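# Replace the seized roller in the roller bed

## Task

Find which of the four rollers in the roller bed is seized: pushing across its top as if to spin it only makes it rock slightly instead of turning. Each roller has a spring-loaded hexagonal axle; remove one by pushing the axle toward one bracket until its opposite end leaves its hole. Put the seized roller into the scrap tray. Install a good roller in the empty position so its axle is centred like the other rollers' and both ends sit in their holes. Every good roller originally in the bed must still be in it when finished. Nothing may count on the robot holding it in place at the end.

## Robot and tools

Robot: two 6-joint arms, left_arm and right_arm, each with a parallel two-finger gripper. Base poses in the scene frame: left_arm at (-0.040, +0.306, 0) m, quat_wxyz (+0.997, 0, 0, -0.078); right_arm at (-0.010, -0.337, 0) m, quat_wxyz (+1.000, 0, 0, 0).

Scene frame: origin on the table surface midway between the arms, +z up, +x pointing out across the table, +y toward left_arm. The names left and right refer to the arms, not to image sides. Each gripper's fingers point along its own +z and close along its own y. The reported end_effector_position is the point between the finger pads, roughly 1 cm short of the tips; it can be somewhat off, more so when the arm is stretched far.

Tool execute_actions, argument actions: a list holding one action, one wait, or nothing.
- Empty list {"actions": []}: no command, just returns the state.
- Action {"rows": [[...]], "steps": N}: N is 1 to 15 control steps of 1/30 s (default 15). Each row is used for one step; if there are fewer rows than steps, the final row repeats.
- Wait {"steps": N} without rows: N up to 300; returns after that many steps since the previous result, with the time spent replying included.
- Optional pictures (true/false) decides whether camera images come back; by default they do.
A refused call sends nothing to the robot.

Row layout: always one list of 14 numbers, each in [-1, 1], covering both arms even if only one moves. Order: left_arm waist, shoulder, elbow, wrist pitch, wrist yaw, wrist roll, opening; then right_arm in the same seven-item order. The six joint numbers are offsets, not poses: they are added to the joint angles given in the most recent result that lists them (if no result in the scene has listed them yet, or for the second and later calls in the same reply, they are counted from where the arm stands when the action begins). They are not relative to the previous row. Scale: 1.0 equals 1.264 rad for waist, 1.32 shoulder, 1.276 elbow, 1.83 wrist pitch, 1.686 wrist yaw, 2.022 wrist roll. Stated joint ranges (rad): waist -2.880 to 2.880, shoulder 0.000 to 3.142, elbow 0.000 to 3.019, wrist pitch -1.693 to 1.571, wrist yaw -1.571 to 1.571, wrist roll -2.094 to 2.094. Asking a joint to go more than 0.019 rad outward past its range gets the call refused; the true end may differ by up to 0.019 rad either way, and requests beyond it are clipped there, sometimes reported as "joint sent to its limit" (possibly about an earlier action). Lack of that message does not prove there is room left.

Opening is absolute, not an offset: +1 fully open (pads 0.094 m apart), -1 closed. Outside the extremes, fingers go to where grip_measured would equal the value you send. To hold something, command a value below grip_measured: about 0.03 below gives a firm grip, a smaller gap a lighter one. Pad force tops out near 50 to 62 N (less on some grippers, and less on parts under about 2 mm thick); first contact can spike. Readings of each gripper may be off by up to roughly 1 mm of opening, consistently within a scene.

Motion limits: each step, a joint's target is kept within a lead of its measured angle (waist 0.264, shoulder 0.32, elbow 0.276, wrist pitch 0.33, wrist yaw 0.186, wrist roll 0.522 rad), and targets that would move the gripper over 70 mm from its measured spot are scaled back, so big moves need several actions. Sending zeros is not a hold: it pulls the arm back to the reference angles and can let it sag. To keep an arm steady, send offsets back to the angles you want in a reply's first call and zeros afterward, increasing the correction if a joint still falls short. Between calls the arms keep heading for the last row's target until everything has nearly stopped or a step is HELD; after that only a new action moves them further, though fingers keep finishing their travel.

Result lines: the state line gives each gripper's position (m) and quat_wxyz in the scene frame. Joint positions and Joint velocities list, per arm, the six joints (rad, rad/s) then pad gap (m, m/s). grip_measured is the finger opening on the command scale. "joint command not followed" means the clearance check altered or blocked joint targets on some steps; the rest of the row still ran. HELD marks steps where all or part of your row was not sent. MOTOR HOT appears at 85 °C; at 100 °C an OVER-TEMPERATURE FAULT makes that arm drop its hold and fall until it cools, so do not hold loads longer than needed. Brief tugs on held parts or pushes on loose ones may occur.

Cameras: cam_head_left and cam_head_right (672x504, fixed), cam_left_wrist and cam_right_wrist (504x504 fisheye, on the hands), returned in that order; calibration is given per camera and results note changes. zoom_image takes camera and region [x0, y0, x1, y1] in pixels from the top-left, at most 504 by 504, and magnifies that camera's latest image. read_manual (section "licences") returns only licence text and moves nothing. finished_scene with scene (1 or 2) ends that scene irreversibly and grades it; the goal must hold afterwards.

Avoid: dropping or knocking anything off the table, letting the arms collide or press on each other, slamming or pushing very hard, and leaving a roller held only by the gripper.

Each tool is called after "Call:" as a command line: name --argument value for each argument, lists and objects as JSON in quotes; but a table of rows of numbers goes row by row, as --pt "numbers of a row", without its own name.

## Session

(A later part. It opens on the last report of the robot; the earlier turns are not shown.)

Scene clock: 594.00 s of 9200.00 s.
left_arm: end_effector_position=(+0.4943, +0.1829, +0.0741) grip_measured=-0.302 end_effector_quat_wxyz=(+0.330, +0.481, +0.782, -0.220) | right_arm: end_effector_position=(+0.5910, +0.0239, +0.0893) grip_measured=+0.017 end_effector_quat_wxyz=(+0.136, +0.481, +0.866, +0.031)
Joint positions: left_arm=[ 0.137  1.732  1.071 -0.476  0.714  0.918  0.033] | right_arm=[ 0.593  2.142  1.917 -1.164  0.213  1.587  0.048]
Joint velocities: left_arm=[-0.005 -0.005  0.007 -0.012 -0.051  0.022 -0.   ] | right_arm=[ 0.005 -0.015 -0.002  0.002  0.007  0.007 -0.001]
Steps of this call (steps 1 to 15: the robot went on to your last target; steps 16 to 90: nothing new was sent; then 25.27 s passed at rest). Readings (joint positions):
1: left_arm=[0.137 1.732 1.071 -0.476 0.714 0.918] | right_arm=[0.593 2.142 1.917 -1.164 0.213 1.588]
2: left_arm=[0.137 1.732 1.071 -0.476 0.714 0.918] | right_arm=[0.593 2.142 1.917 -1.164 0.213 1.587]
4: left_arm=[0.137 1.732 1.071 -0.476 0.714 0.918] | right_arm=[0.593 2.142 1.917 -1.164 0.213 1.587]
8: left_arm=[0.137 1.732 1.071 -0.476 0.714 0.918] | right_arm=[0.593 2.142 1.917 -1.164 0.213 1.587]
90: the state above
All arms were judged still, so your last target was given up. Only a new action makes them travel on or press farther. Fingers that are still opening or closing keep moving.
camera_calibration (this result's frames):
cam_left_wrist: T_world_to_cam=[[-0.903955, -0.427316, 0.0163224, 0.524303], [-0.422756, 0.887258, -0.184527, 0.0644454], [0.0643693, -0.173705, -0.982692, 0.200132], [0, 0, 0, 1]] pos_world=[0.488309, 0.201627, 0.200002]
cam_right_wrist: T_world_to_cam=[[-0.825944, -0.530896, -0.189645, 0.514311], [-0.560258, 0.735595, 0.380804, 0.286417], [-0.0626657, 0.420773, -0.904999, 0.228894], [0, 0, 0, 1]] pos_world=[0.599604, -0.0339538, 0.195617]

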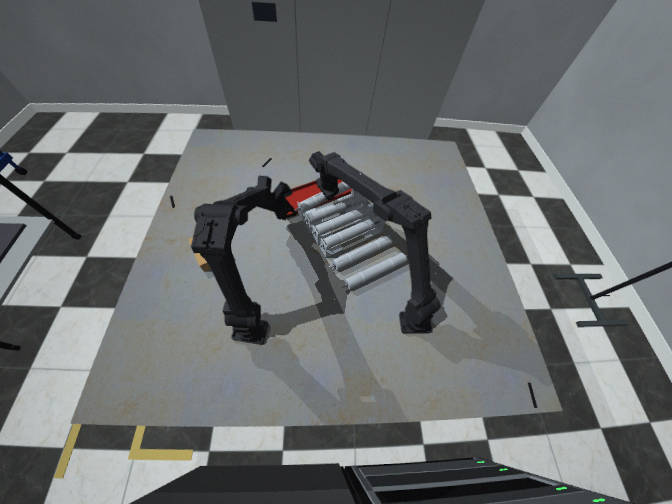

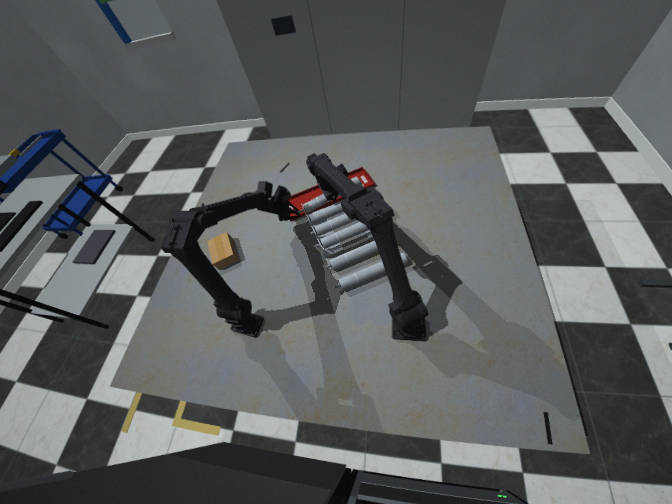

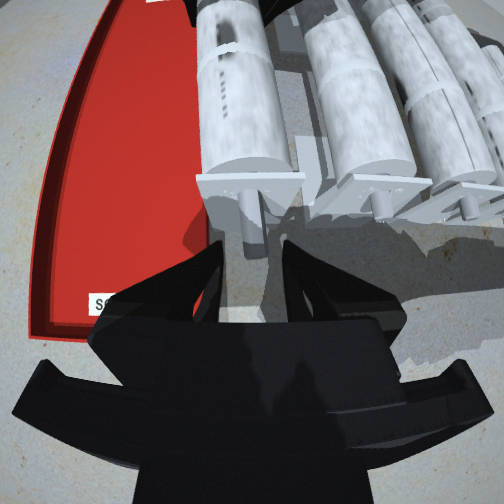

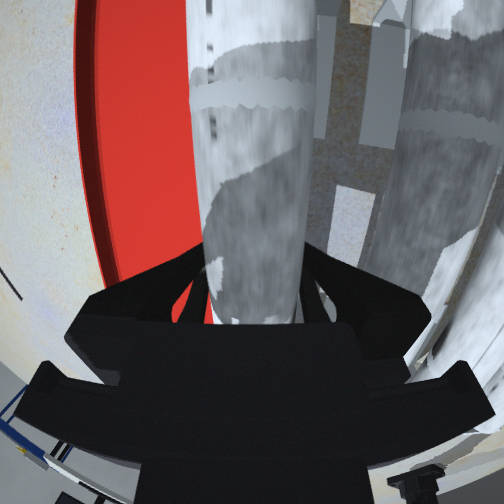

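Call:
execute_actions --actions '[{"rows":[[0,0.005,0.01,0,0,0,-0.3,0.005,-0.07,0.02,0.04,0.03,-0.06,-0.03]],"steps":15}]'

Call:
zoom_image --camera "cam_head_left" --region '[270,150,400,250]'

Scene clock: 600.83 s of 9200.00 s.
left_arm: end_effector_position=(+0.4943, +0.1829, +0.0741) grip_measured=-0.302 end_effector_quat_wxyz=(+0.330, +0.481, +0.782, -0.220) | right_arm: end_effector_position=(+0.5965, +0.0271, +0.0916) grip_measured=+0.017 end_effector_quat_wxyz=(+0.153, +0.462, +0.873, +0.035)
Joint positions: left_arm=[ 0.137  1.732  1.071 -0.476  0.714  0.918  0.033] | right_arm=[ 0.598  2.141  1.916 -1.135  0.238  1.546  0.048]
Joint velocities: left_arm=[ 0.005 -0.005  0.022 -0.002 -0.007 -0.095  0.   ] | right_arm=[ 0.005  0.005  0.027 -0.002  0.007  0.051  0.   ]
Steps of this call (steps 1 to 90: nothing new was sent; then 3.33 s passed at rest; steps 91 to 105: all 15 steps of this action). Readings (joint positions):
91: left_arm=[0.137 1.732 1.071 -0.476 0.714 0.918] | right_arm=[0.593 2.142 1.916 -1.158 0.219 1.580]
92: left_arm=[0.137 1.732 1.071 -0.476 0.714 0.918] | right_arm=[0.596 2.141 1.916 -1.148 0.228 1.568]
94: left_arm=[0.137 1.732 1.071 -0.476 0.714 0.918] | right_arm=[0.598 2.141 1.916 -1.137 0.238 1.548]
98: left_arm=[0.137 1.732 1.071 -0.476 0.714 0.918] | right_arm=[0.598 2.141 1.916 -1.135 0.238 1.546]
105: the state above
camera_calibration (this result's frames):
cam_left_wrist: T_world_to_cam=[[-0.903955, -0.427316, 0.0163224, 0.524303], [-0.422756, 0.887258, -0.184527, 0.0644454], [0.0643693, -0.173705, -0.982692, 0.200132], [0, 0, 0, 1]] pos_world=[0.488309, 0.201627, 0.200002]
cam_right_wrist: T_world_to_cam=[[-0.797595, -0.566187, -0.208028, 0.506739], [-0.601259, 0.718653, 0.349322, 0.314092], [-0.0482811, 0.403696, -0.913619, 0.222663], [0, 0, 0, 1]] pos_world=[0.603773, -0.0287023, 0.199126]

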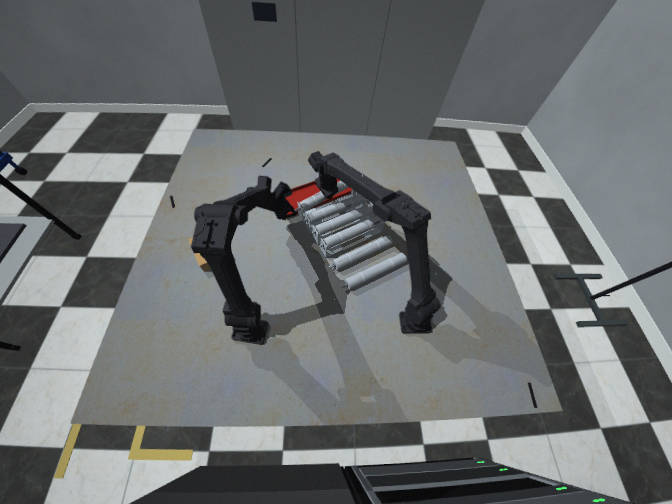

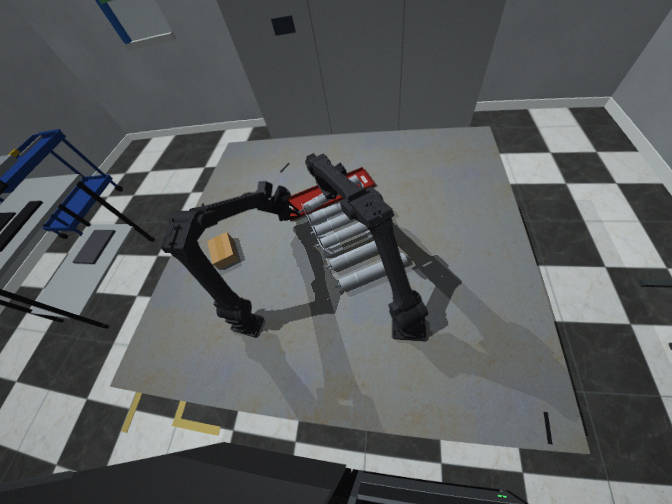

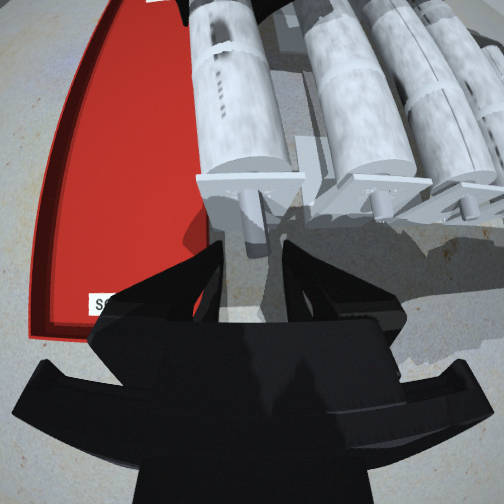

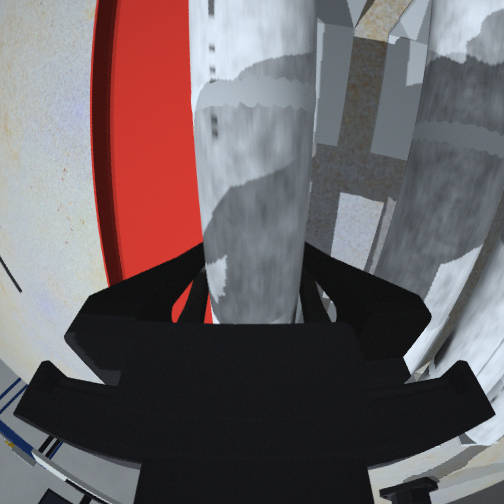

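Region (270, 150, 400, 250) of cam_head_left's 672x504 image, scaled by 3.877, with more detail than that image has; it fills the top 388 rows of this view, and the rest is white.

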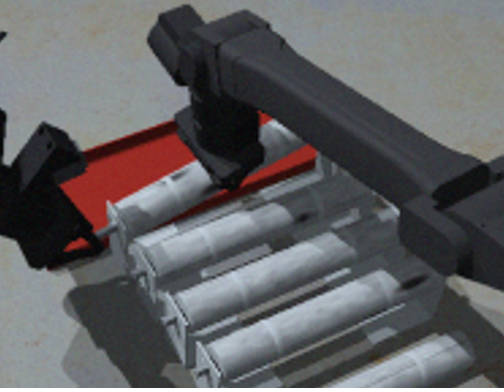

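Call:
execute_actions --actions '[{"rows":[[0,0.005,0.01,0,0,0,-0.3,0.005,-0.07,0.02,0.045,0.02,-0.065,-0.03]],"steps":15}]'

Scene clock: 611.30 s of 9200.00 s.
left_arm: end_effector_position=(+0.4943, +0.1829, +0.0741) grip_measured=-0.302 end_effector_quat_wxyz=(+0.330, +0.481, +0.782, -0.220) | right_arm: end_effector_position=(+0.5986, +0.0281, +0.0891) grip_measured=+0.017 end_effector_quat_wxyz=(+0.160, +0.454, +0.876, +0.038)
Joint positions: left_arm=[ 0.137  1.732  1.071 -0.476  0.714  0.918  0.033] | right_arm=[ 0.599  2.141  1.907 -1.113  0.244  1.528  0.048]
Joint velocities: left_arm=[-0.015 -0.015  0.012 -0.007 -0.007 -0.022  0.   ] | right_arm=[-0.005  0.005 -0.007 -0.002 -0.022  0.022  0.   ]
Steps of this call (steps 1 to 15: the robot went on to your last target; steps 16 to 90: nothing new was sent; then 6.97 s passed at rest; steps 91 to 105: all 15 steps of this action). Readings (joint positions):
91: left_arm=[0.137 1.732 1.071 -0.476 0.714 0.918] | right_arm=[0.598 2.141 1.915 -1.131 0.239 1.541]
92: left_arm=[0.137 1.732 1.071 -0.476 0.714 0.918] | right_arm=[0.599 2.141 1.913 -1.125 0.241 1.535]
94: left_arm=[0.137 1.732 1.071 -0.476 0.714 0.918] | right_arm=[0.599 2.141 1.908 -1.117 0.244 1.531]
98: left_arm=[0.137 1.732 1.071 -0.476 0.714 0.918] | right_arm=[0.599 2.141 1.907 -1.113 0.244 1.528]
105: the state above
camera_calibration (this result's frames):
cam_left_wrist: T_world_to_cam=[[-0.903955, -0.427316, 0.0163224, 0.524303], [-0.422756, 0.887258, -0.184527, 0.0644454], [0.0643693, -0.173705, -0.982692, 0.200132], [0, 0, 0, 1]] pos_world=[0.488309, 0.201627, 0.200002]
cam_right_wrist: T_world_to_cam=[[-0.785399, -0.579818, -0.216702, 0.502364], [-0.617509, 0.709732, 0.339062, 0.326312], [-0.0427933, 0.400114, -0.915466, 0.217061], [0, 0, 0, 1]] pos_world=[0.605345, -0.0271637, 0.196935]

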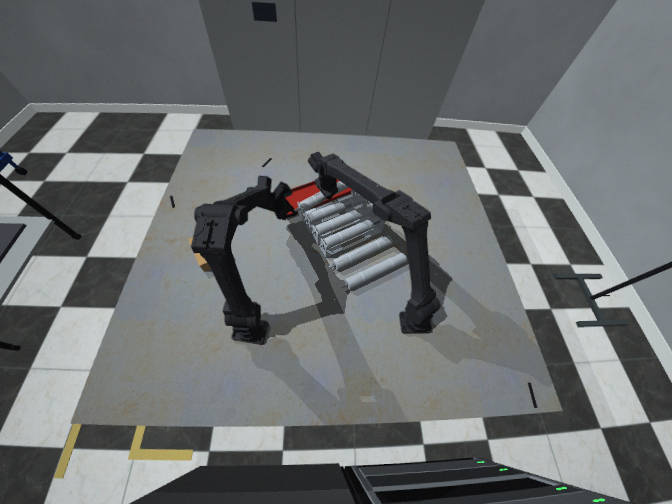

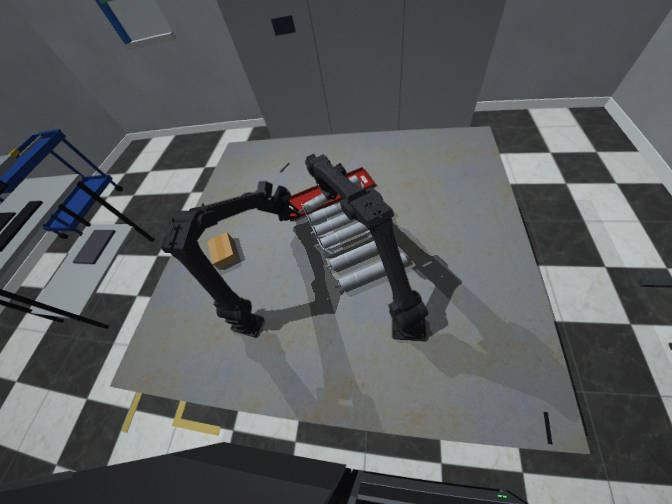

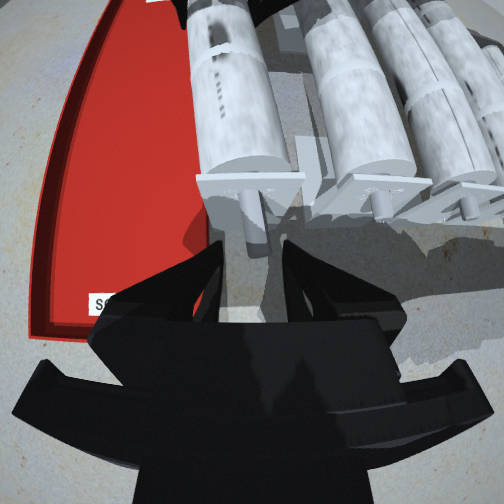

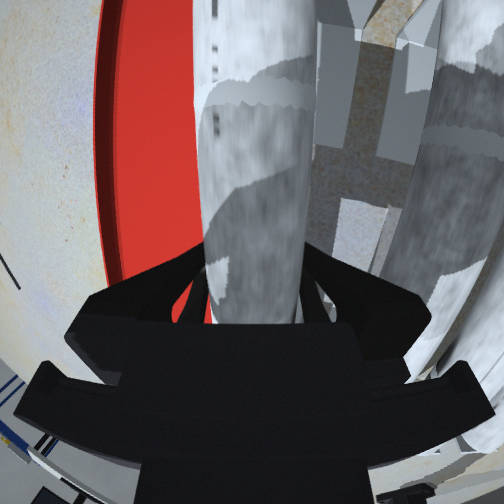

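Call:
execute_actions --actions '[{"rows":[[0,0.005,0.01,0,0,0,-0.3,-0.03,-0.06,0.03,0.0,0.0,-0.01,-0.03]],"steps":15}]'

Scene clock: 616.60 s of 9200.00 s.
left_arm: end_effector_position=(+0.4943, +0.1829, +0.0741) grip_measured=-0.302 end_effector_quat_wxyz=(+0.330, +0.481, +0.782, -0.220) | right_arm: end_effector_position=(+0.5978, +0.0274, +0.0881) grip_measured=+0.017 end_effector_quat_wxyz=(+0.151, +0.458, +0.875, +0.041)
Joint positions: left_arm=[ 0.137  1.732  1.071 -0.476  0.714  0.918  0.033] | right_arm=[ 0.595  2.141  1.907 -1.117  0.226  1.535  0.048]
Joint velocities: left_arm=[-0.005 -0.005  0.007 -0.002  0.007 -0.007 -0.   ] | right_arm=[-0.005 -0.015  0.002 -0.007 -0.066  0.051 -0.   ]
Steps of this call (steps 1 to 15: the robot went on to your last target; steps 16 to 90: nothing new was sent; then 1.80 s passed at rest; steps 91 to 105: all 15 steps of this action). Readings (joint positions):
91: left_arm=[0.137 1.732 1.071 -0.476 0.714 0.918] | right_arm=[0.598 2.141 1.907 -1.116 0.240 1.533]
92: left_arm=[0.137 1.732 1.071 -0.476 0.714 0.918] | right_arm=[0.596 2.141 1.907 -1.117 0.231 1.535]
94: left_arm=[0.137 1.732 1.071 -0.476 0.714 0.918] | right_arm=[0.595 2.141 1.907 -1.117 0.226 1.535]
98: left_arm=[0.137 1.732 1.071 -0.476 0.714 0.918] | right_arm=[0.595 2.141 1.907 -1.117 0.226 1.535]
105: the state above
camera_calibration (this result's frames):
cam_left_wrist: T_world_to_cam=[[-0.903955, -0.427316, 0.0163224, 0.524303], [-0.422756, 0.887258, -0.184527, 0.0644454], [0.0643693, -0.173705, -0.982692, 0.200132], [0, 0, 0, 1]] pos_world=[0.488309, 0.201627, 0.200002]
cam_right_wrist: T_world_to_cam=[[-0.792138, -0.571464, -0.214352, 0.504669], [-0.608083, 0.708741, 0.357662, 0.319379], [-0.0524706, 0.413661, -0.908918, 0.221256], [0, 0, 0, 1]] pos_world=[0.605586, -0.0294822, 0.195051]

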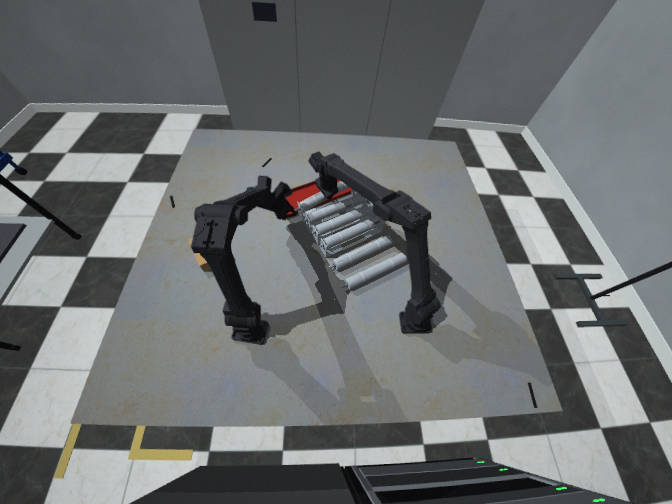

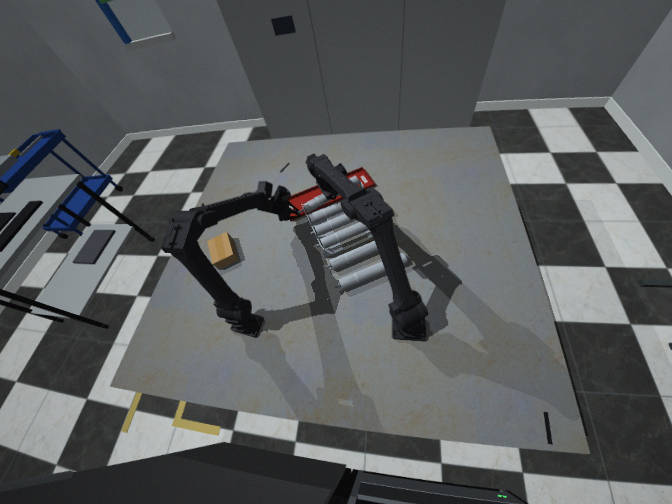

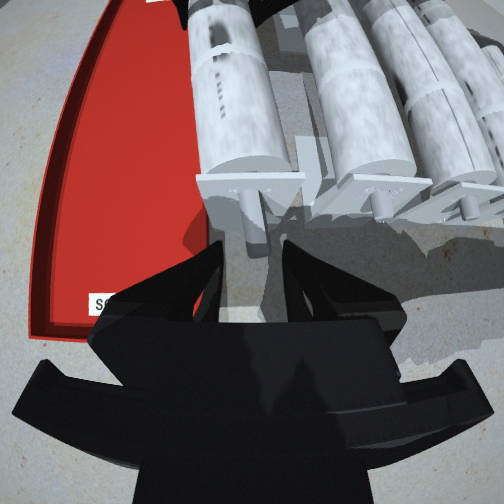

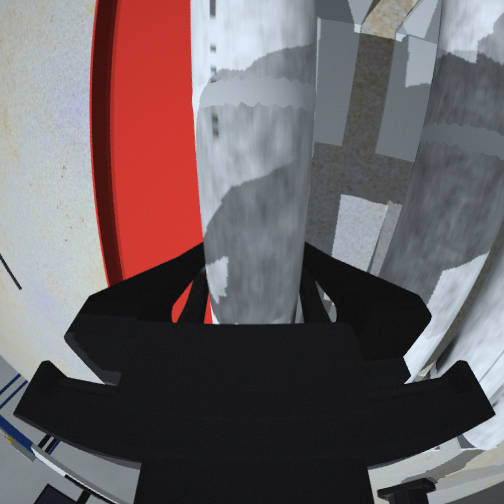

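Call:
execute_actions --actions '[{"rows":[[0.03,-0.015,-0.01,-0.01,0.012,0.013,-0.3,0,-0.06,0.03,0.01,0.01,-0.02,-0.03]],"steps":15}]'

Scene clock: 626.23 s of 9200.00 s.
left_arm: end_effector_position=(+0.4920, +0.2003, +0.0755) grip_measured=-0.302 end_effector_quat_wxyz=(+0.334, +0.469, +0.787, -0.221) | right_arm: end_effector_position=(+0.5976, +0.0277, +0.0881) grip_measured=+0.017 end_effector_quat_wxyz=(+0.151, +0.458, +0.875, +0.041)
Joint positions: left_arm=[ 0.173  1.723  1.06  -0.485  0.73   0.928  0.033] | right_arm=[ 0.595  2.141  1.907 -1.117  0.226  1.535  0.048]
Joint velocities: left_arm=[-0.015 -0.024  0.002  0.002  0.037 -0.022  0.   ] | right_arm=[ 0.005  0.005  0.012 -0.002 -0.022 -0.022 -0.001]
Steps of this call (steps 1 to 15: the robot went on to your last target; steps 16 to 90: nothing new was sent; then 6.13 s passed at rest; steps 91 to 105: all 15 steps of this action). Readings (joint positions):
91: left_arm=[0.139 1.731 1.071 -0.478 0.722 0.919] | right_arm=[0.595 2.141 1.907 -1.117 0.226 1.535]
92: left_arm=[0.142 1.730 1.068 -0.480 0.728 0.921] | right_arm=[0.595 2.141 1.907 -1.117 0.226 1.535]
94: left_arm=[0.153 1.726 1.063 -0.483 0.730 0.924] | right_arm=[0.595 2.141 1.907 -1.117 0.226 1.535]
98: left_arm=[0.172 1.723 1.060 -0.485 0.730 0.927] | right_arm=[0.595 2.141 1.907 -1.117 0.226 1.535]
105: the state above
camera_calibration (this result's frames):
cam_left_wrist: T_world_to_cam=[[-0.893914, -0.447544, 0.0249394, 0.528094], [-0.443557, 0.875186, -0.19315, 0.061554], [0.0646166, -0.183722, -0.980852, 0.206406], [0, 0, 0, 1]] pos_world=[0.486036, 0.220395, 0.201173]
cam_right_wrist: T_world_to_cam=[[-0.79192, -0.571766, -0.214352, 0.50457], [-0.608353, 0.708509, 0.357662, 0.319299], [-0.0526284, 0.413641, -0.908918, 0.221248], [0, 0, 0, 1]] pos_world=[0.605469, -0.0292473, 0.195051]

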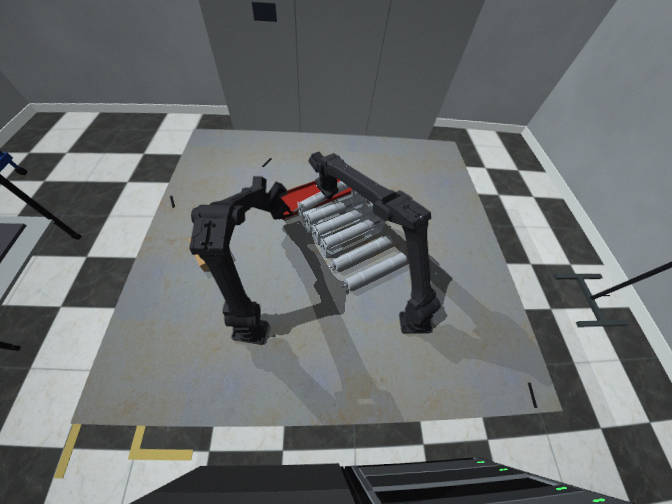

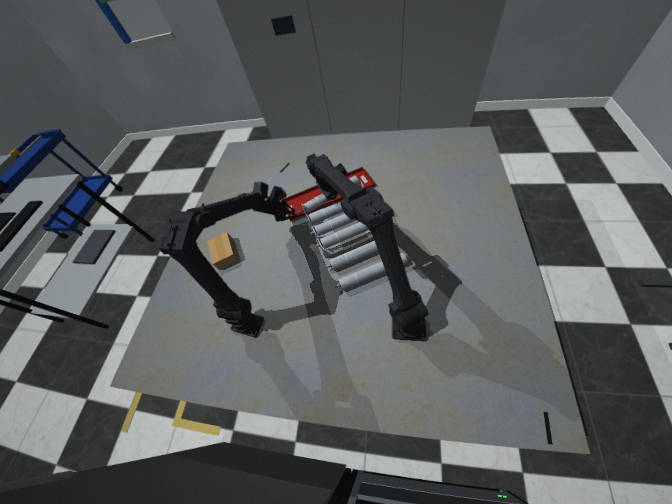

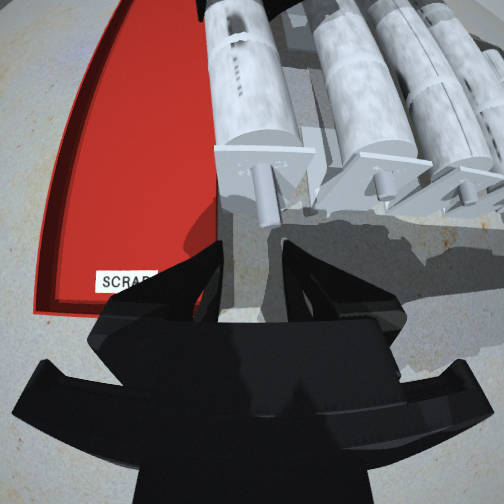

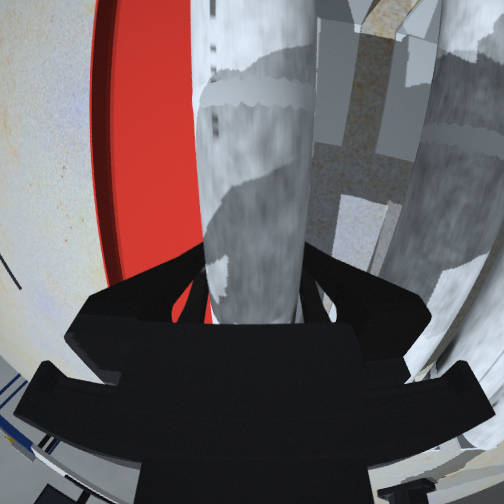

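Call:
execute_actions --actions '[{"rows":[[0,0.005,0.01,-0.015,0,0,-1,0,-0.06,0.03,0.01,0.01,-0.02,-0.03],[0,0.005,0.01,-0.015,0,0,-1,0,-0.06,0.03,0.01,0.01,-0.02,-0.03],[0,0.005,0.01,-0.015,0,0,-1,0,-0.06,0.03,0.01,0.01,-0.02,-0.03],[0,0.005,0.01,-0.015,0,0,-1,0,-0.06,0.03,0.01,0.01,-0.02,-0.03],[0,0.005,0.01,-0.015,0,0,-1,0,-0.06,0.03,0.01,0.01,-0.02,-0.03],[0,0.005,0.01,-0.015,0,0,-1,0,-0.06,0.03,0.01,0.01,-0.02,-0.03],[-0.018,0.005,0.01,-0.015,0,0,-1,0,-0.06,0.03,0.01,0.01,-0.02,-0.03]],"steps":15}]'

Scene clock: 636.37 s of 9200.00 s.
left_arm: end_effector_position=(+0.4869, +0.1914, +0.0740) grip_measured=-0.997 end_effector_quat_wxyz=(+0.325, +0.474, +0.786, -0.228) | right_arm: end_effector_position=(+0.5976, +0.0277, +0.0881) grip_measured=+0.017 end_effector_quat_wxyz=(+0.151, +0.458, +0.875, +0.041)
Joint positions: left_arm=[ 0.157  1.723  1.06  -0.503  0.73   0.929  0.   ] | right_arm=[ 0.595  2.141  1.907 -1.117  0.226  1.535  0.048]
Joint velocities: left_arm=[-0.015 -0.015  0.012 -0.012 -0.007  0.007 -0.002] | right_arm=[-0.015 -0.005  0.012 -0.007  0.081 -0.051 -0.   ]
Steps of this call (steps 1 to 15: the robot went on to your last target; steps 16 to 90: nothing new was sent; then 6.63 s passed at rest; steps 91 to 105: all 15 steps of this action). Readings (joint positions):
91: left_arm=[0.173 1.723 1.060 -0.489 0.730 0.929] | right_arm=[0.595 2.141 1.907 -1.117 0.226 1.535]
92: left_arm=[0.173 1.723 1.060 -0.494 0.730 0.929] | right_arm=[0.595 2.141 1.907 -1.117 0.226 1.535]
94: left_arm=[0.173 1.723 1.060 -0.500 0.730 0.929] | right_arm=[0.595 2.141 1.907 -1.117 0.226 1.535]
98: left_arm=[0.171 1.723 1.060 -0.503 0.730 0.929] | right_arm=[0.595 2.141 1.907 -1.117 0.226 1.535]
105: the state above
camera_calibration (this result's frames):
cam_left_wrist: T_world_to_cam=[[-0.900846, -0.432247, 0.0404733, 0.518873], [-0.431851, 0.882641, -0.185608, 0.0591367], [0.0445049, -0.184682, -0.98179, 0.213745], [0, 0, 0, 1]] pos_world=[0.48345, 0.21156, 0.199828]
cam_right_wrist: T_world_to_cam=[[-0.79192, -0.571766, -0.214352, 0.50457], [-0.608353, 0.708509, 0.357662, 0.319299], [-0.0526284, 0.413641, -0.908918, 0.221248], [0, 0, 0, 1]] pos_world=[0.605469, -0.0292473, 0.195051]

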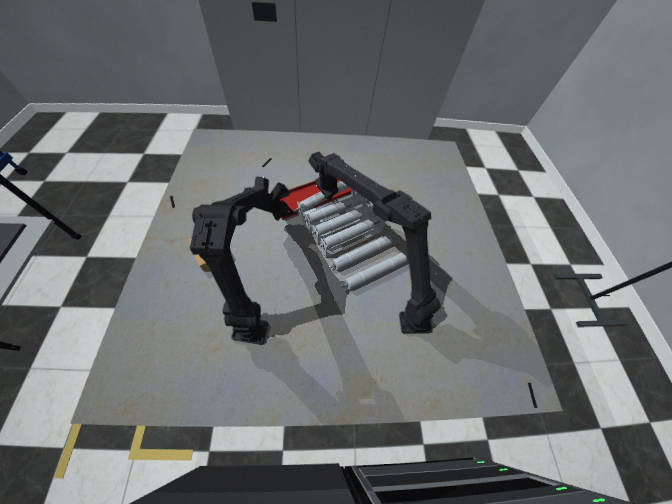

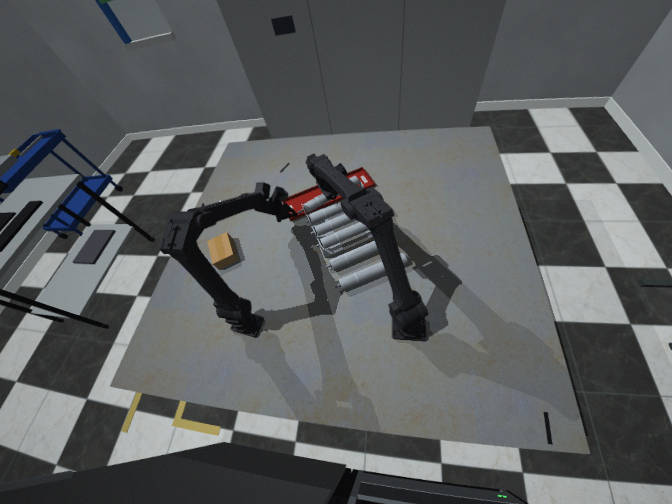

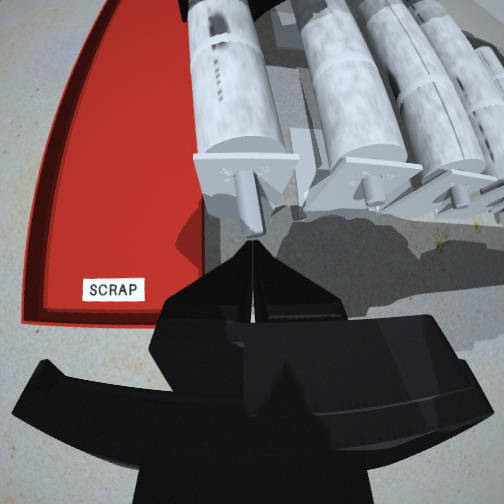

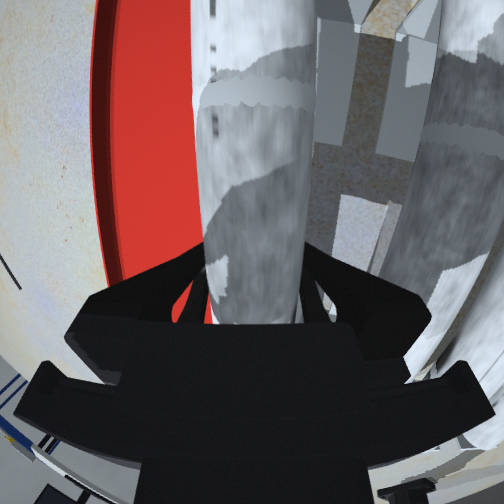

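Call:
execute_actions --actions '[{"rows":[[0,0.01,0.035,0.01,0,0,-1,0,-0.06,0.03,0.0,0.01,-0.01,-0.03],[0,0.01,0.035,0.01,0,0,-1,0,-0.06,0.03,0.0,0.01,-0.01,-0.03],[0,0.01,0.04,0.01,0,0,-1,0,-0.06,0.03,0.0,0.01,-0.01,-0.03],[-0.02,0.02,0.045,0.015,0,-0.01,-1,0,-0.06,0.03,0.0,0.01,-0.01,-0.03],[-0.03,0.025,0.05,0.018,0,-0.015,-1,0,-0.06,0.03,0.0,0.01,-0.01,-0.03],[-0.045,0.025,0.05,0.02,0,-0.017,-1,0,-0.06,0.03,0.0,0.01,-0.01,-0.03]],"steps":15}]'

Scene clock: 647.40 s of 9200.00 s.
left_arm: end_effector_position=(+0.4889, +0.1861, +0.0677) grip_measured=-0.997 end_effector_quat_wxyz=(+0.318, +0.472, +0.790, -0.227) | right_arm: end_effector_position=(+0.5976, +0.0277, +0.0881) grip_measured=+0.017 end_effector_quat_wxyz=(+0.151, +0.458, +0.875, +0.041)
Joint positions: left_arm=[ 0.143  1.737  1.066 -0.495  0.716  0.912  0.   ] | right_arm=[ 0.595  2.141  1.907 -1.117  0.226  1.535  0.048]
Joint velocities: left_arm=[-0.005  0.005  0.002  0.002 -0.007 -0.007 -0.001] | right_arm=[-0.015  0.005 -0.017  0.002 -0.022 -0.007 -0.   ]
Steps of this call (steps 1 to 15: the robot went on to your last target; steps 16 to 90: nothing new was sent; then 7.53 s passed at rest; steps 91 to 105: all 15 steps of this action). Readings (joint positions):
91: left_arm=[0.156 1.723 1.061 -0.502 0.730 0.929] | right_arm=[0.595 2.141 1.907 -1.117 0.226 1.535]
92: left_arm=[0.156 1.723 1.062 -0.501 0.730 0.929] | right_arm=[0.595 2.141 1.907 -1.117 0.226 1.535]
94: left_arm=[0.156 1.723 1.065 -0.500 0.729 0.928] | right_arm=[0.595 2.141 1.907 -1.117 0.226 1.535]
98: left_arm=[0.149 1.727 1.066 -0.498 0.717 0.919] | right_arm=[0.595 2.141 1.907 -1.117 0.226 1.535]
105: the state above
camera_calibration (this result's frames):
cam_left_wrist: T_world_to_cam=[[-0.898648, -0.436007, 0.048276, 0.5177], [-0.437441, 0.882449, -0.172997, 0.0653495], [0.032827, -0.176582, -0.983738, 0.210785], [0, 0, 0, 1]] pos_world=[0.486897, 0.205274, 0.19367]
cam_right_wrist: T_world_to_cam=[[-0.79192, -0.571766, -0.214352, 0.50457], [-0.608353, 0.708509, 0.357662, 0.319299], [-0.0526284, 0.413641, -0.908918, 0.221248], [0, 0, 0, 1]] pos_world=[0.605469, -0.0292473, 0.195051]

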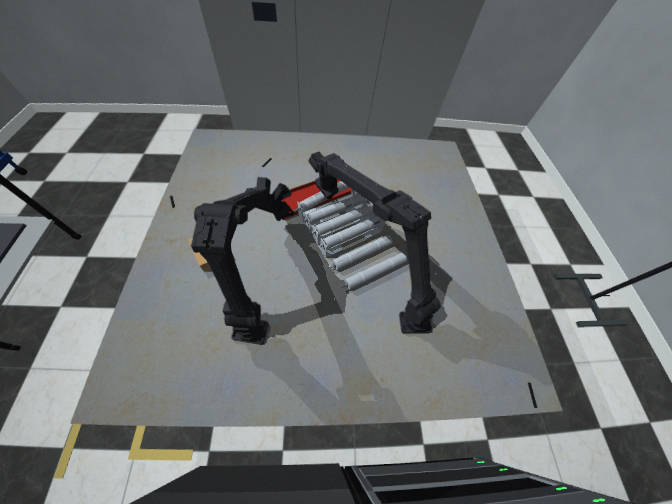

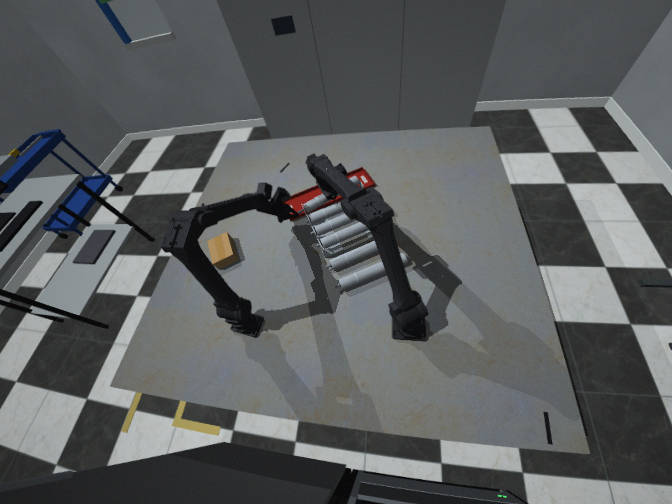

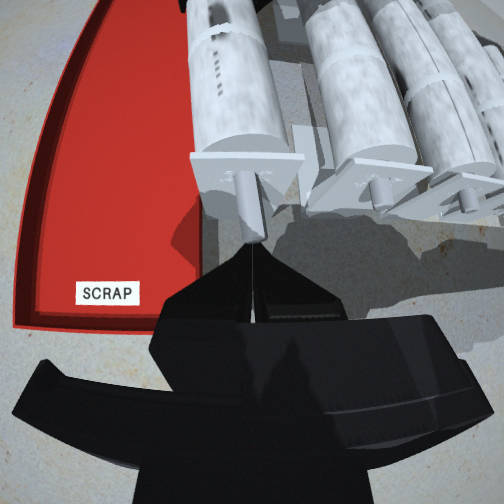

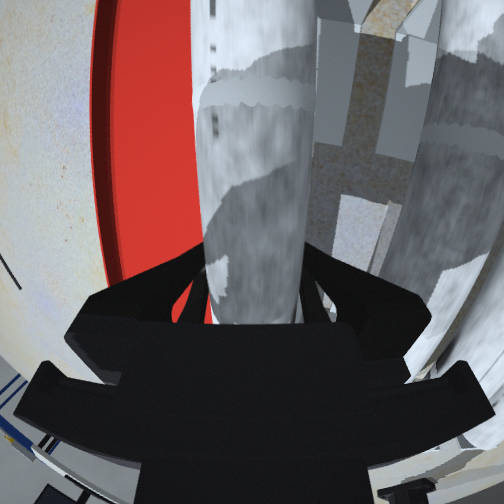

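Call:
execute_actions --actions '[{"rows":[[0.025,-0.015,0.01,0,0.01,0.01,-1,0,-0.03,0.075,-0.04,0.01,-0.01,-0.03]],"steps":15}]'

Call:
zoom_image --camera "cam_left_wrist" --region '[170,100,420,270]'

Scene clock: 658.30 s of 9200.00 s.
left_arm: end_effector_position=(+0.4922, +0.1998, +0.0751) grip_measured=-0.997 end_effector_quat_wxyz=(+0.329, +0.464, +0.791, -0.225) | right_arm: end_effector_position=(+0.5947, +0.0257, +0.0877) grip_measured=+0.017 end_effector_quat_wxyz=(+0.145, +0.464, +0.873, +0.033)
Joint positions: left_arm=[ 0.172  1.726  1.066 -0.495  0.729  0.916  0.   ] | right_arm=[ 0.595  2.145  1.915 -1.143  0.226  1.55   0.048]
Joint velocities: left_arm=[-0.005 -0.024  0.007  0.012 -0.081 -0.066  0.   ] | right_arm=[ 0.005  0.015  0.002  0.002 -0.066  0.007 -0.001]
Steps of this call (steps 1 to 15: the robot went on to your last target; steps 16 to 90: nothing new was sent; then 7.40 s passed at rest; steps 91 to 105: all 15 steps of this action). Readings (joint positions):
91: left_arm=[0.147 1.737 1.066 -0.495 0.717 0.911] | right_arm=[0.595 2.142 1.908 -1.127 0.226 1.538]
92: left_arm=[0.150 1.737 1.066 -0.495 0.724 0.912] | right_arm=[0.595 2.142 1.910 -1.136 0.226 1.548]
94: left_arm=[0.160 1.734 1.066 -0.495 0.728 0.914] | right_arm=[0.595 2.144 1.914 -1.141 0.226 1.550]
98: left_arm=[0.172 1.727 1.066 -0.495 0.728 0.915] | right_arm=[0.595 2.145 1.915 -1.143 0.226 1.550]
105: the state above
camera_calibration (this result's frames):
cam_left_wrist: T_world_to_cam=[[-0.890029, -0.454107, 0.0404304, 0.526248], [-0.453088, 0.87121, -0.188957, 0.0671583], [0.0505832, -0.186496, -0.981153, 0.213396], [0, 0, 0, 1]] pos_world=[0.48801, 0.220261, 0.200788]
cam_right_wrist: T_world_to_cam=[[-0.803316, -0.561974, -0.19715, 0.506052], [-0.592355, 0.719692, 0.362159, 0.308901], [-0.0616364, 0.407711, -0.911028, 0.227163], [0, 0, 0, 1]] pos_world=[0.6035, -0.0305426, 0.194849]

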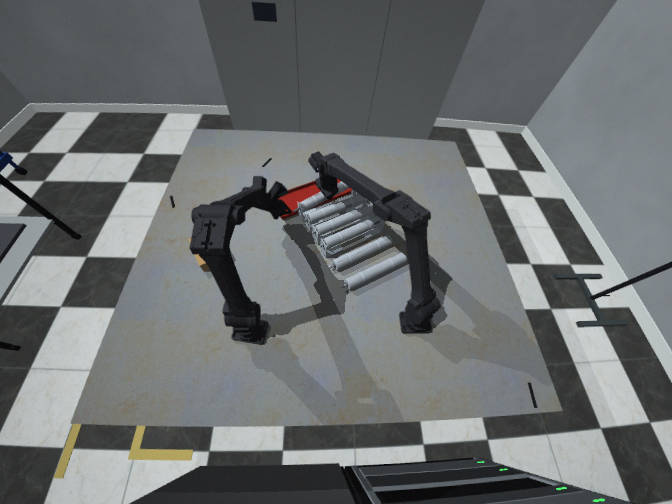

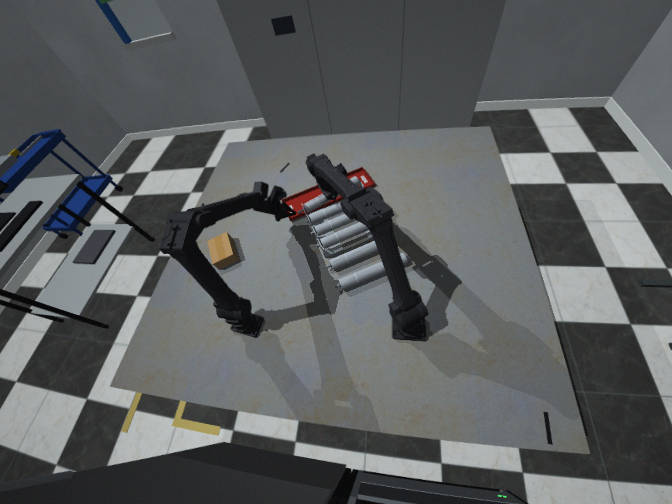

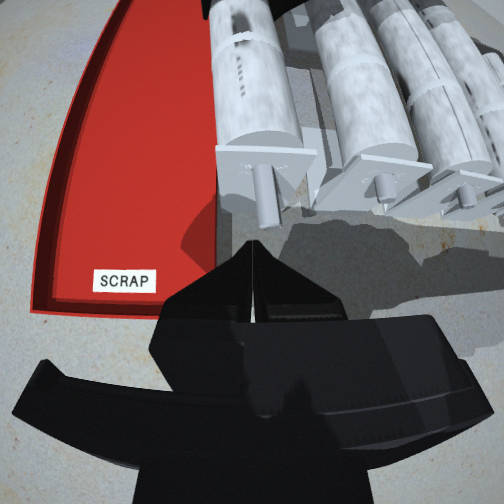

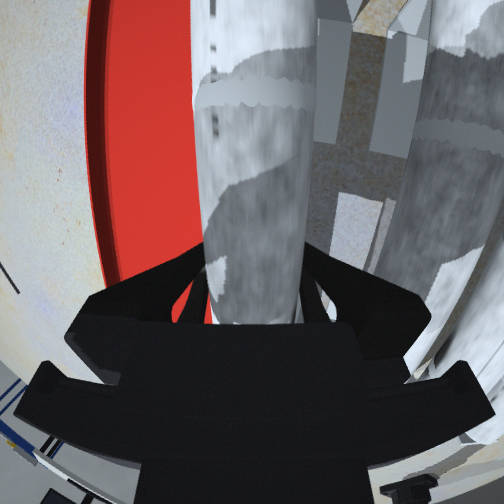

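Region (170, 100, 420, 270) of cam_left_wrist's 504x504 image, scaled by 2.016, with more detail than that image has; it fills the top 343 rows of this view, and the rest is white.

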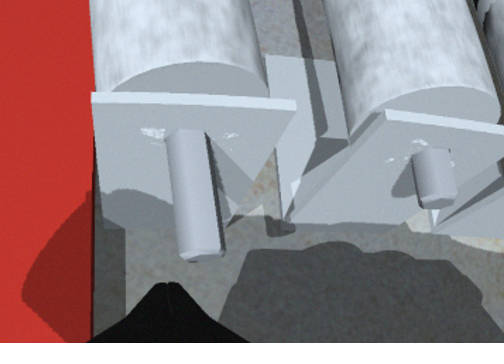

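Call:
execute_actions --actions '[{"rows":[[0.03,0,0.06,0,0.0,0,-1,0,-0.06,0.03,0,0.01,-0.01,-0.03],[0.05,0,0.1,0,0.0,0,-1,0,-0.06,0.03,0,0.01,-0.01,-0.03],[0.08,0,0.14,0,0.05,0,-1,0,-0.06,0.03,0,0.01,-0.01,-0.03],[0.12,0,0.2,0,0.1,0,-1,0,-0.06,0.03,0,0.01,-0.01,-0.03],[0.12,0,0.2,0,0.1,0,-1,0,-0.06,0.03,0,0.01,-0.01,-0.03],[0.12,0,0.2,0,0.15,0,-1,0,-0.06,0.03,0,0.01,-0.01,-0.03],[0.12,0,0.2,0,0.2,0,-1,0,-0.06,0.03,0,0.01,-0.01,-0.03],[0.12,0,0.2,0,0.2,0,-1,0,-0.06,0.03,0,0.01,-0.01,-0.03],[0.12,0,0.2,0,0.3,0,-1,0,-0.06,0.03,0,0.01,-0.01,-0.03]],"steps":15}]' --pictures false

Call:
execute_actions --actions '[{"steps":20}]'

Scene clock: 669.10 s of 9200.00 s.
left_arm: end_effector_position=(+0.5542, +0.2528, +0.2469) grip_measured=-0.997 end_effector_quat_wxyz=(+0.517, +0.454, +0.650, -0.322) | right_arm: end_effector_position=(+0.5951, +0.0260, +0.0877) grip_measured=+0.017 end_effector_quat_wxyz=(+0.146, +0.465, +0.873, +0.034)
Joint positions: left_arm=[ 0.342  1.705  1.308 -0.496  1.232  0.916  0.   ] | right_arm=[ 0.595  2.145  1.915 -1.141  0.226  1.551  0.048]
Joint velocities: left_arm=[-0.015 -0.005  0.007  0.002  0.081 -0.022 -0.002] | right_arm=[ 0.005  0.005 -0.017 -0.012 -0.066 -0.037 -0.001]
Steps of this call (steps 1 to 15: the robot went on to your last target; steps 16 to 90: nothing new was sent; then 7.30 s passed at rest; steps 91 to 105: all 15 steps of this action). Readings (joint positions):
91: left_arm=[0.174 1.726 1.070 -0.495 0.729 0.916] | right_arm=[0.595 2.145 1.915 -1.141 0.226 1.551]
92: left_arm=[0.178 1.726 1.080 -0.496 0.729 0.916] | right_arm=[0.595 2.145 1.915 -1.141 0.226 1.551]
94: left_arm=[0.200 1.727 1.117 -0.496 0.794 0.916] | right_arm=[0.595 2.145 1.915 -1.141 0.226 1.551]
98: left_arm=[0.270 1.727 1.223 -0.496 1.007 0.916] | right_arm=[0.595 2.145 1.915 -1.141 0.226 1.551]
105: the state above

Scene clock: 669.77 s of 9200.00 s.
left_arm: end_effector_position=(+0.5535, +0.2453, +0.2468) grip_measured=-0.997 end_effector_quat_wxyz=(+0.514, +0.458, +0.647, -0.326) | right_arm: end_effector_position=(+0.5951, +0.0260, +0.0877) grip_measured=+0.017 end_effector_quat_wxyz=(+0.146, +0.465, +0.873, +0.034)
Joint positions: left_arm=[ 0.33   1.705  1.308 -0.496  1.232  0.916  0.   ] | right_arm=[ 0.595  2.145  1.915 -1.141  0.226  1.551  0.048]
Joint velocities: left_arm=[-0.005 -0.015 -0.017 -0.007 -0.066  0.037 -0.001] | right_arm=[-0.005 -0.015  0.007 -0.002 -0.022 -0.066 -0.001]
Steps of this call (steps 1 to 20: the robot went on to your last target). Readings (joint positions):
1: left_arm=[0.341 1.705 1.308 -0.496 1.232 0.916] | right_arm=[0.595 2.145 1.915 -1.141 0.226 1.551]
2: left_arm=[0.339 1.705 1.308 -0.496 1.232 0.916] | right_arm=[0.595 2.145 1.915 -1.141 0.226 1.551]
4: left_arm=[0.335 1.705 1.308 -0.496 1.232 0.916] | right_arm=[0.595 2.145 1.915 -1.141 0.226 1.551]
8: left_arm=[0.330 1.705 1.308 -0.496 1.232 0.916] | right_arm=[0.595 2.145 1.915 -1.141 0.226 1.551]
20: the state above
camera_calibration (this result's frames):
cam_left_wrist: T_world_to_cam=[[-0.93106, -0.358734, -0.066616, 0.620255], [-0.240772, 0.741251, -0.626559, 0.110101], [0.274147, -0.567325, -0.776522, 0.306425], [0, 0, 0, 1]] pos_world=[0.519998, 0.314737, 0.34825]
cam_right_wrist: T_world_to_cam=[[-0.803599, -0.560819, -0.199274, 0.506837], [-0.592172, 0.719834, 0.362175, 0.308794], [-0.0596705, 0.409048, -0.91056, 0.22592], [0, 0, 0, 1]] pos_world=[0.603634, -0.0304484, 0.194876]

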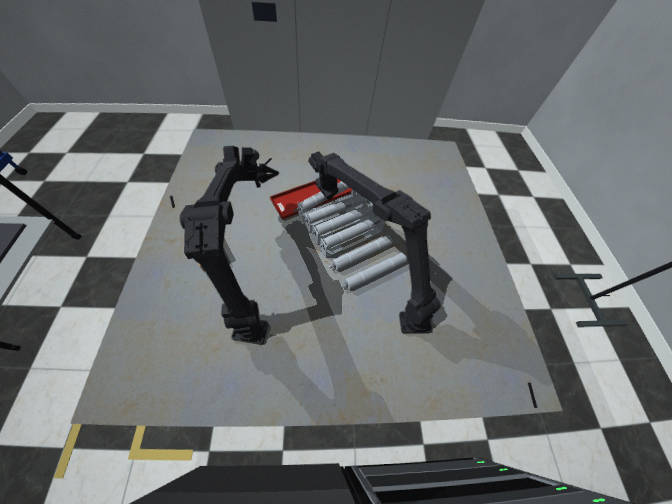

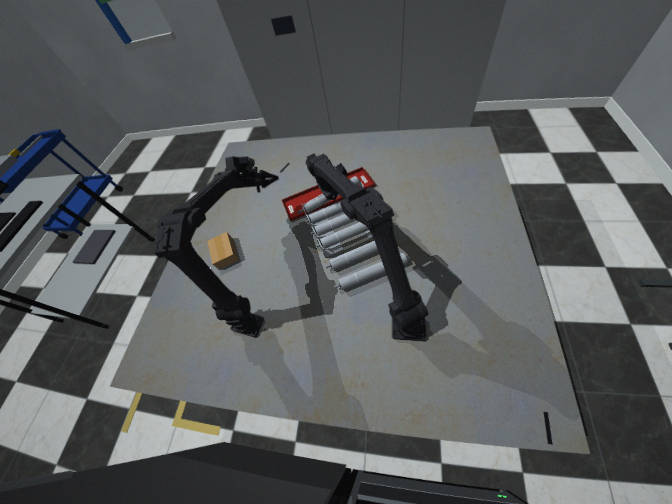

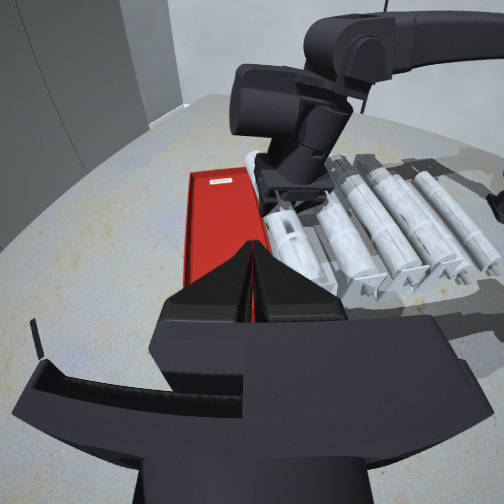

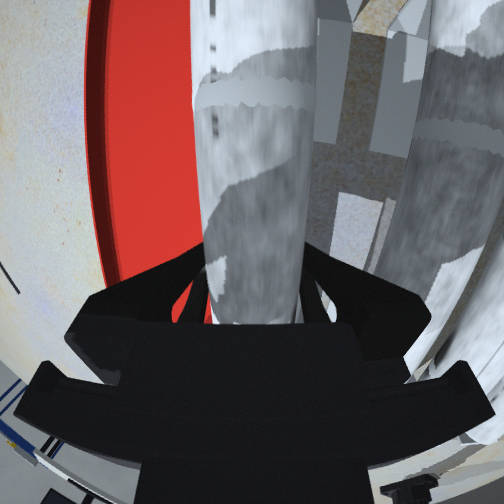

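Call:
zoom_image --camera "cam_head_right" --region '[320,150,400,210]'

Call:
zoom_image --camera "cam_left_wrist" --region '[200,130,360,250]'

Region (320, 150, 400, 210) of cam_head_right's 672x504 image, scaled by 6.300, with more detail than that image has; it fills the top 378 rows of this view, and the rest is white.

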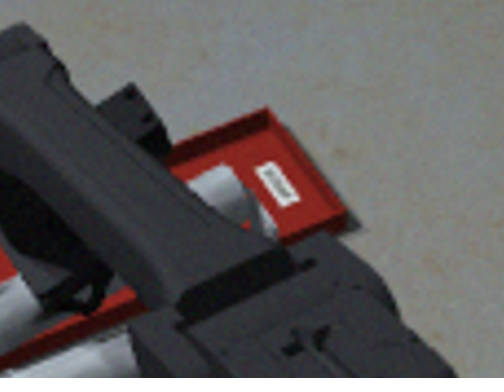

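Region (200, 130, 360, 250) of cam_left_wrist's 504x504 image, scaled by 3.150, with more detail than that image has; it fills the top 378 rows of this view, and the rest is white.

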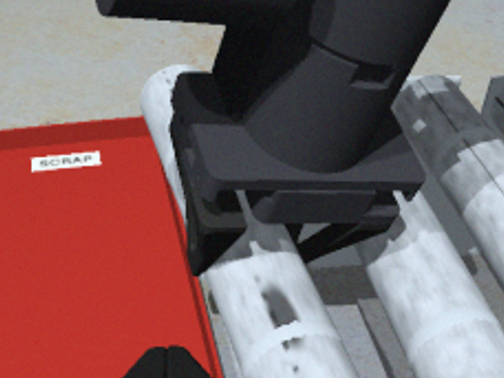

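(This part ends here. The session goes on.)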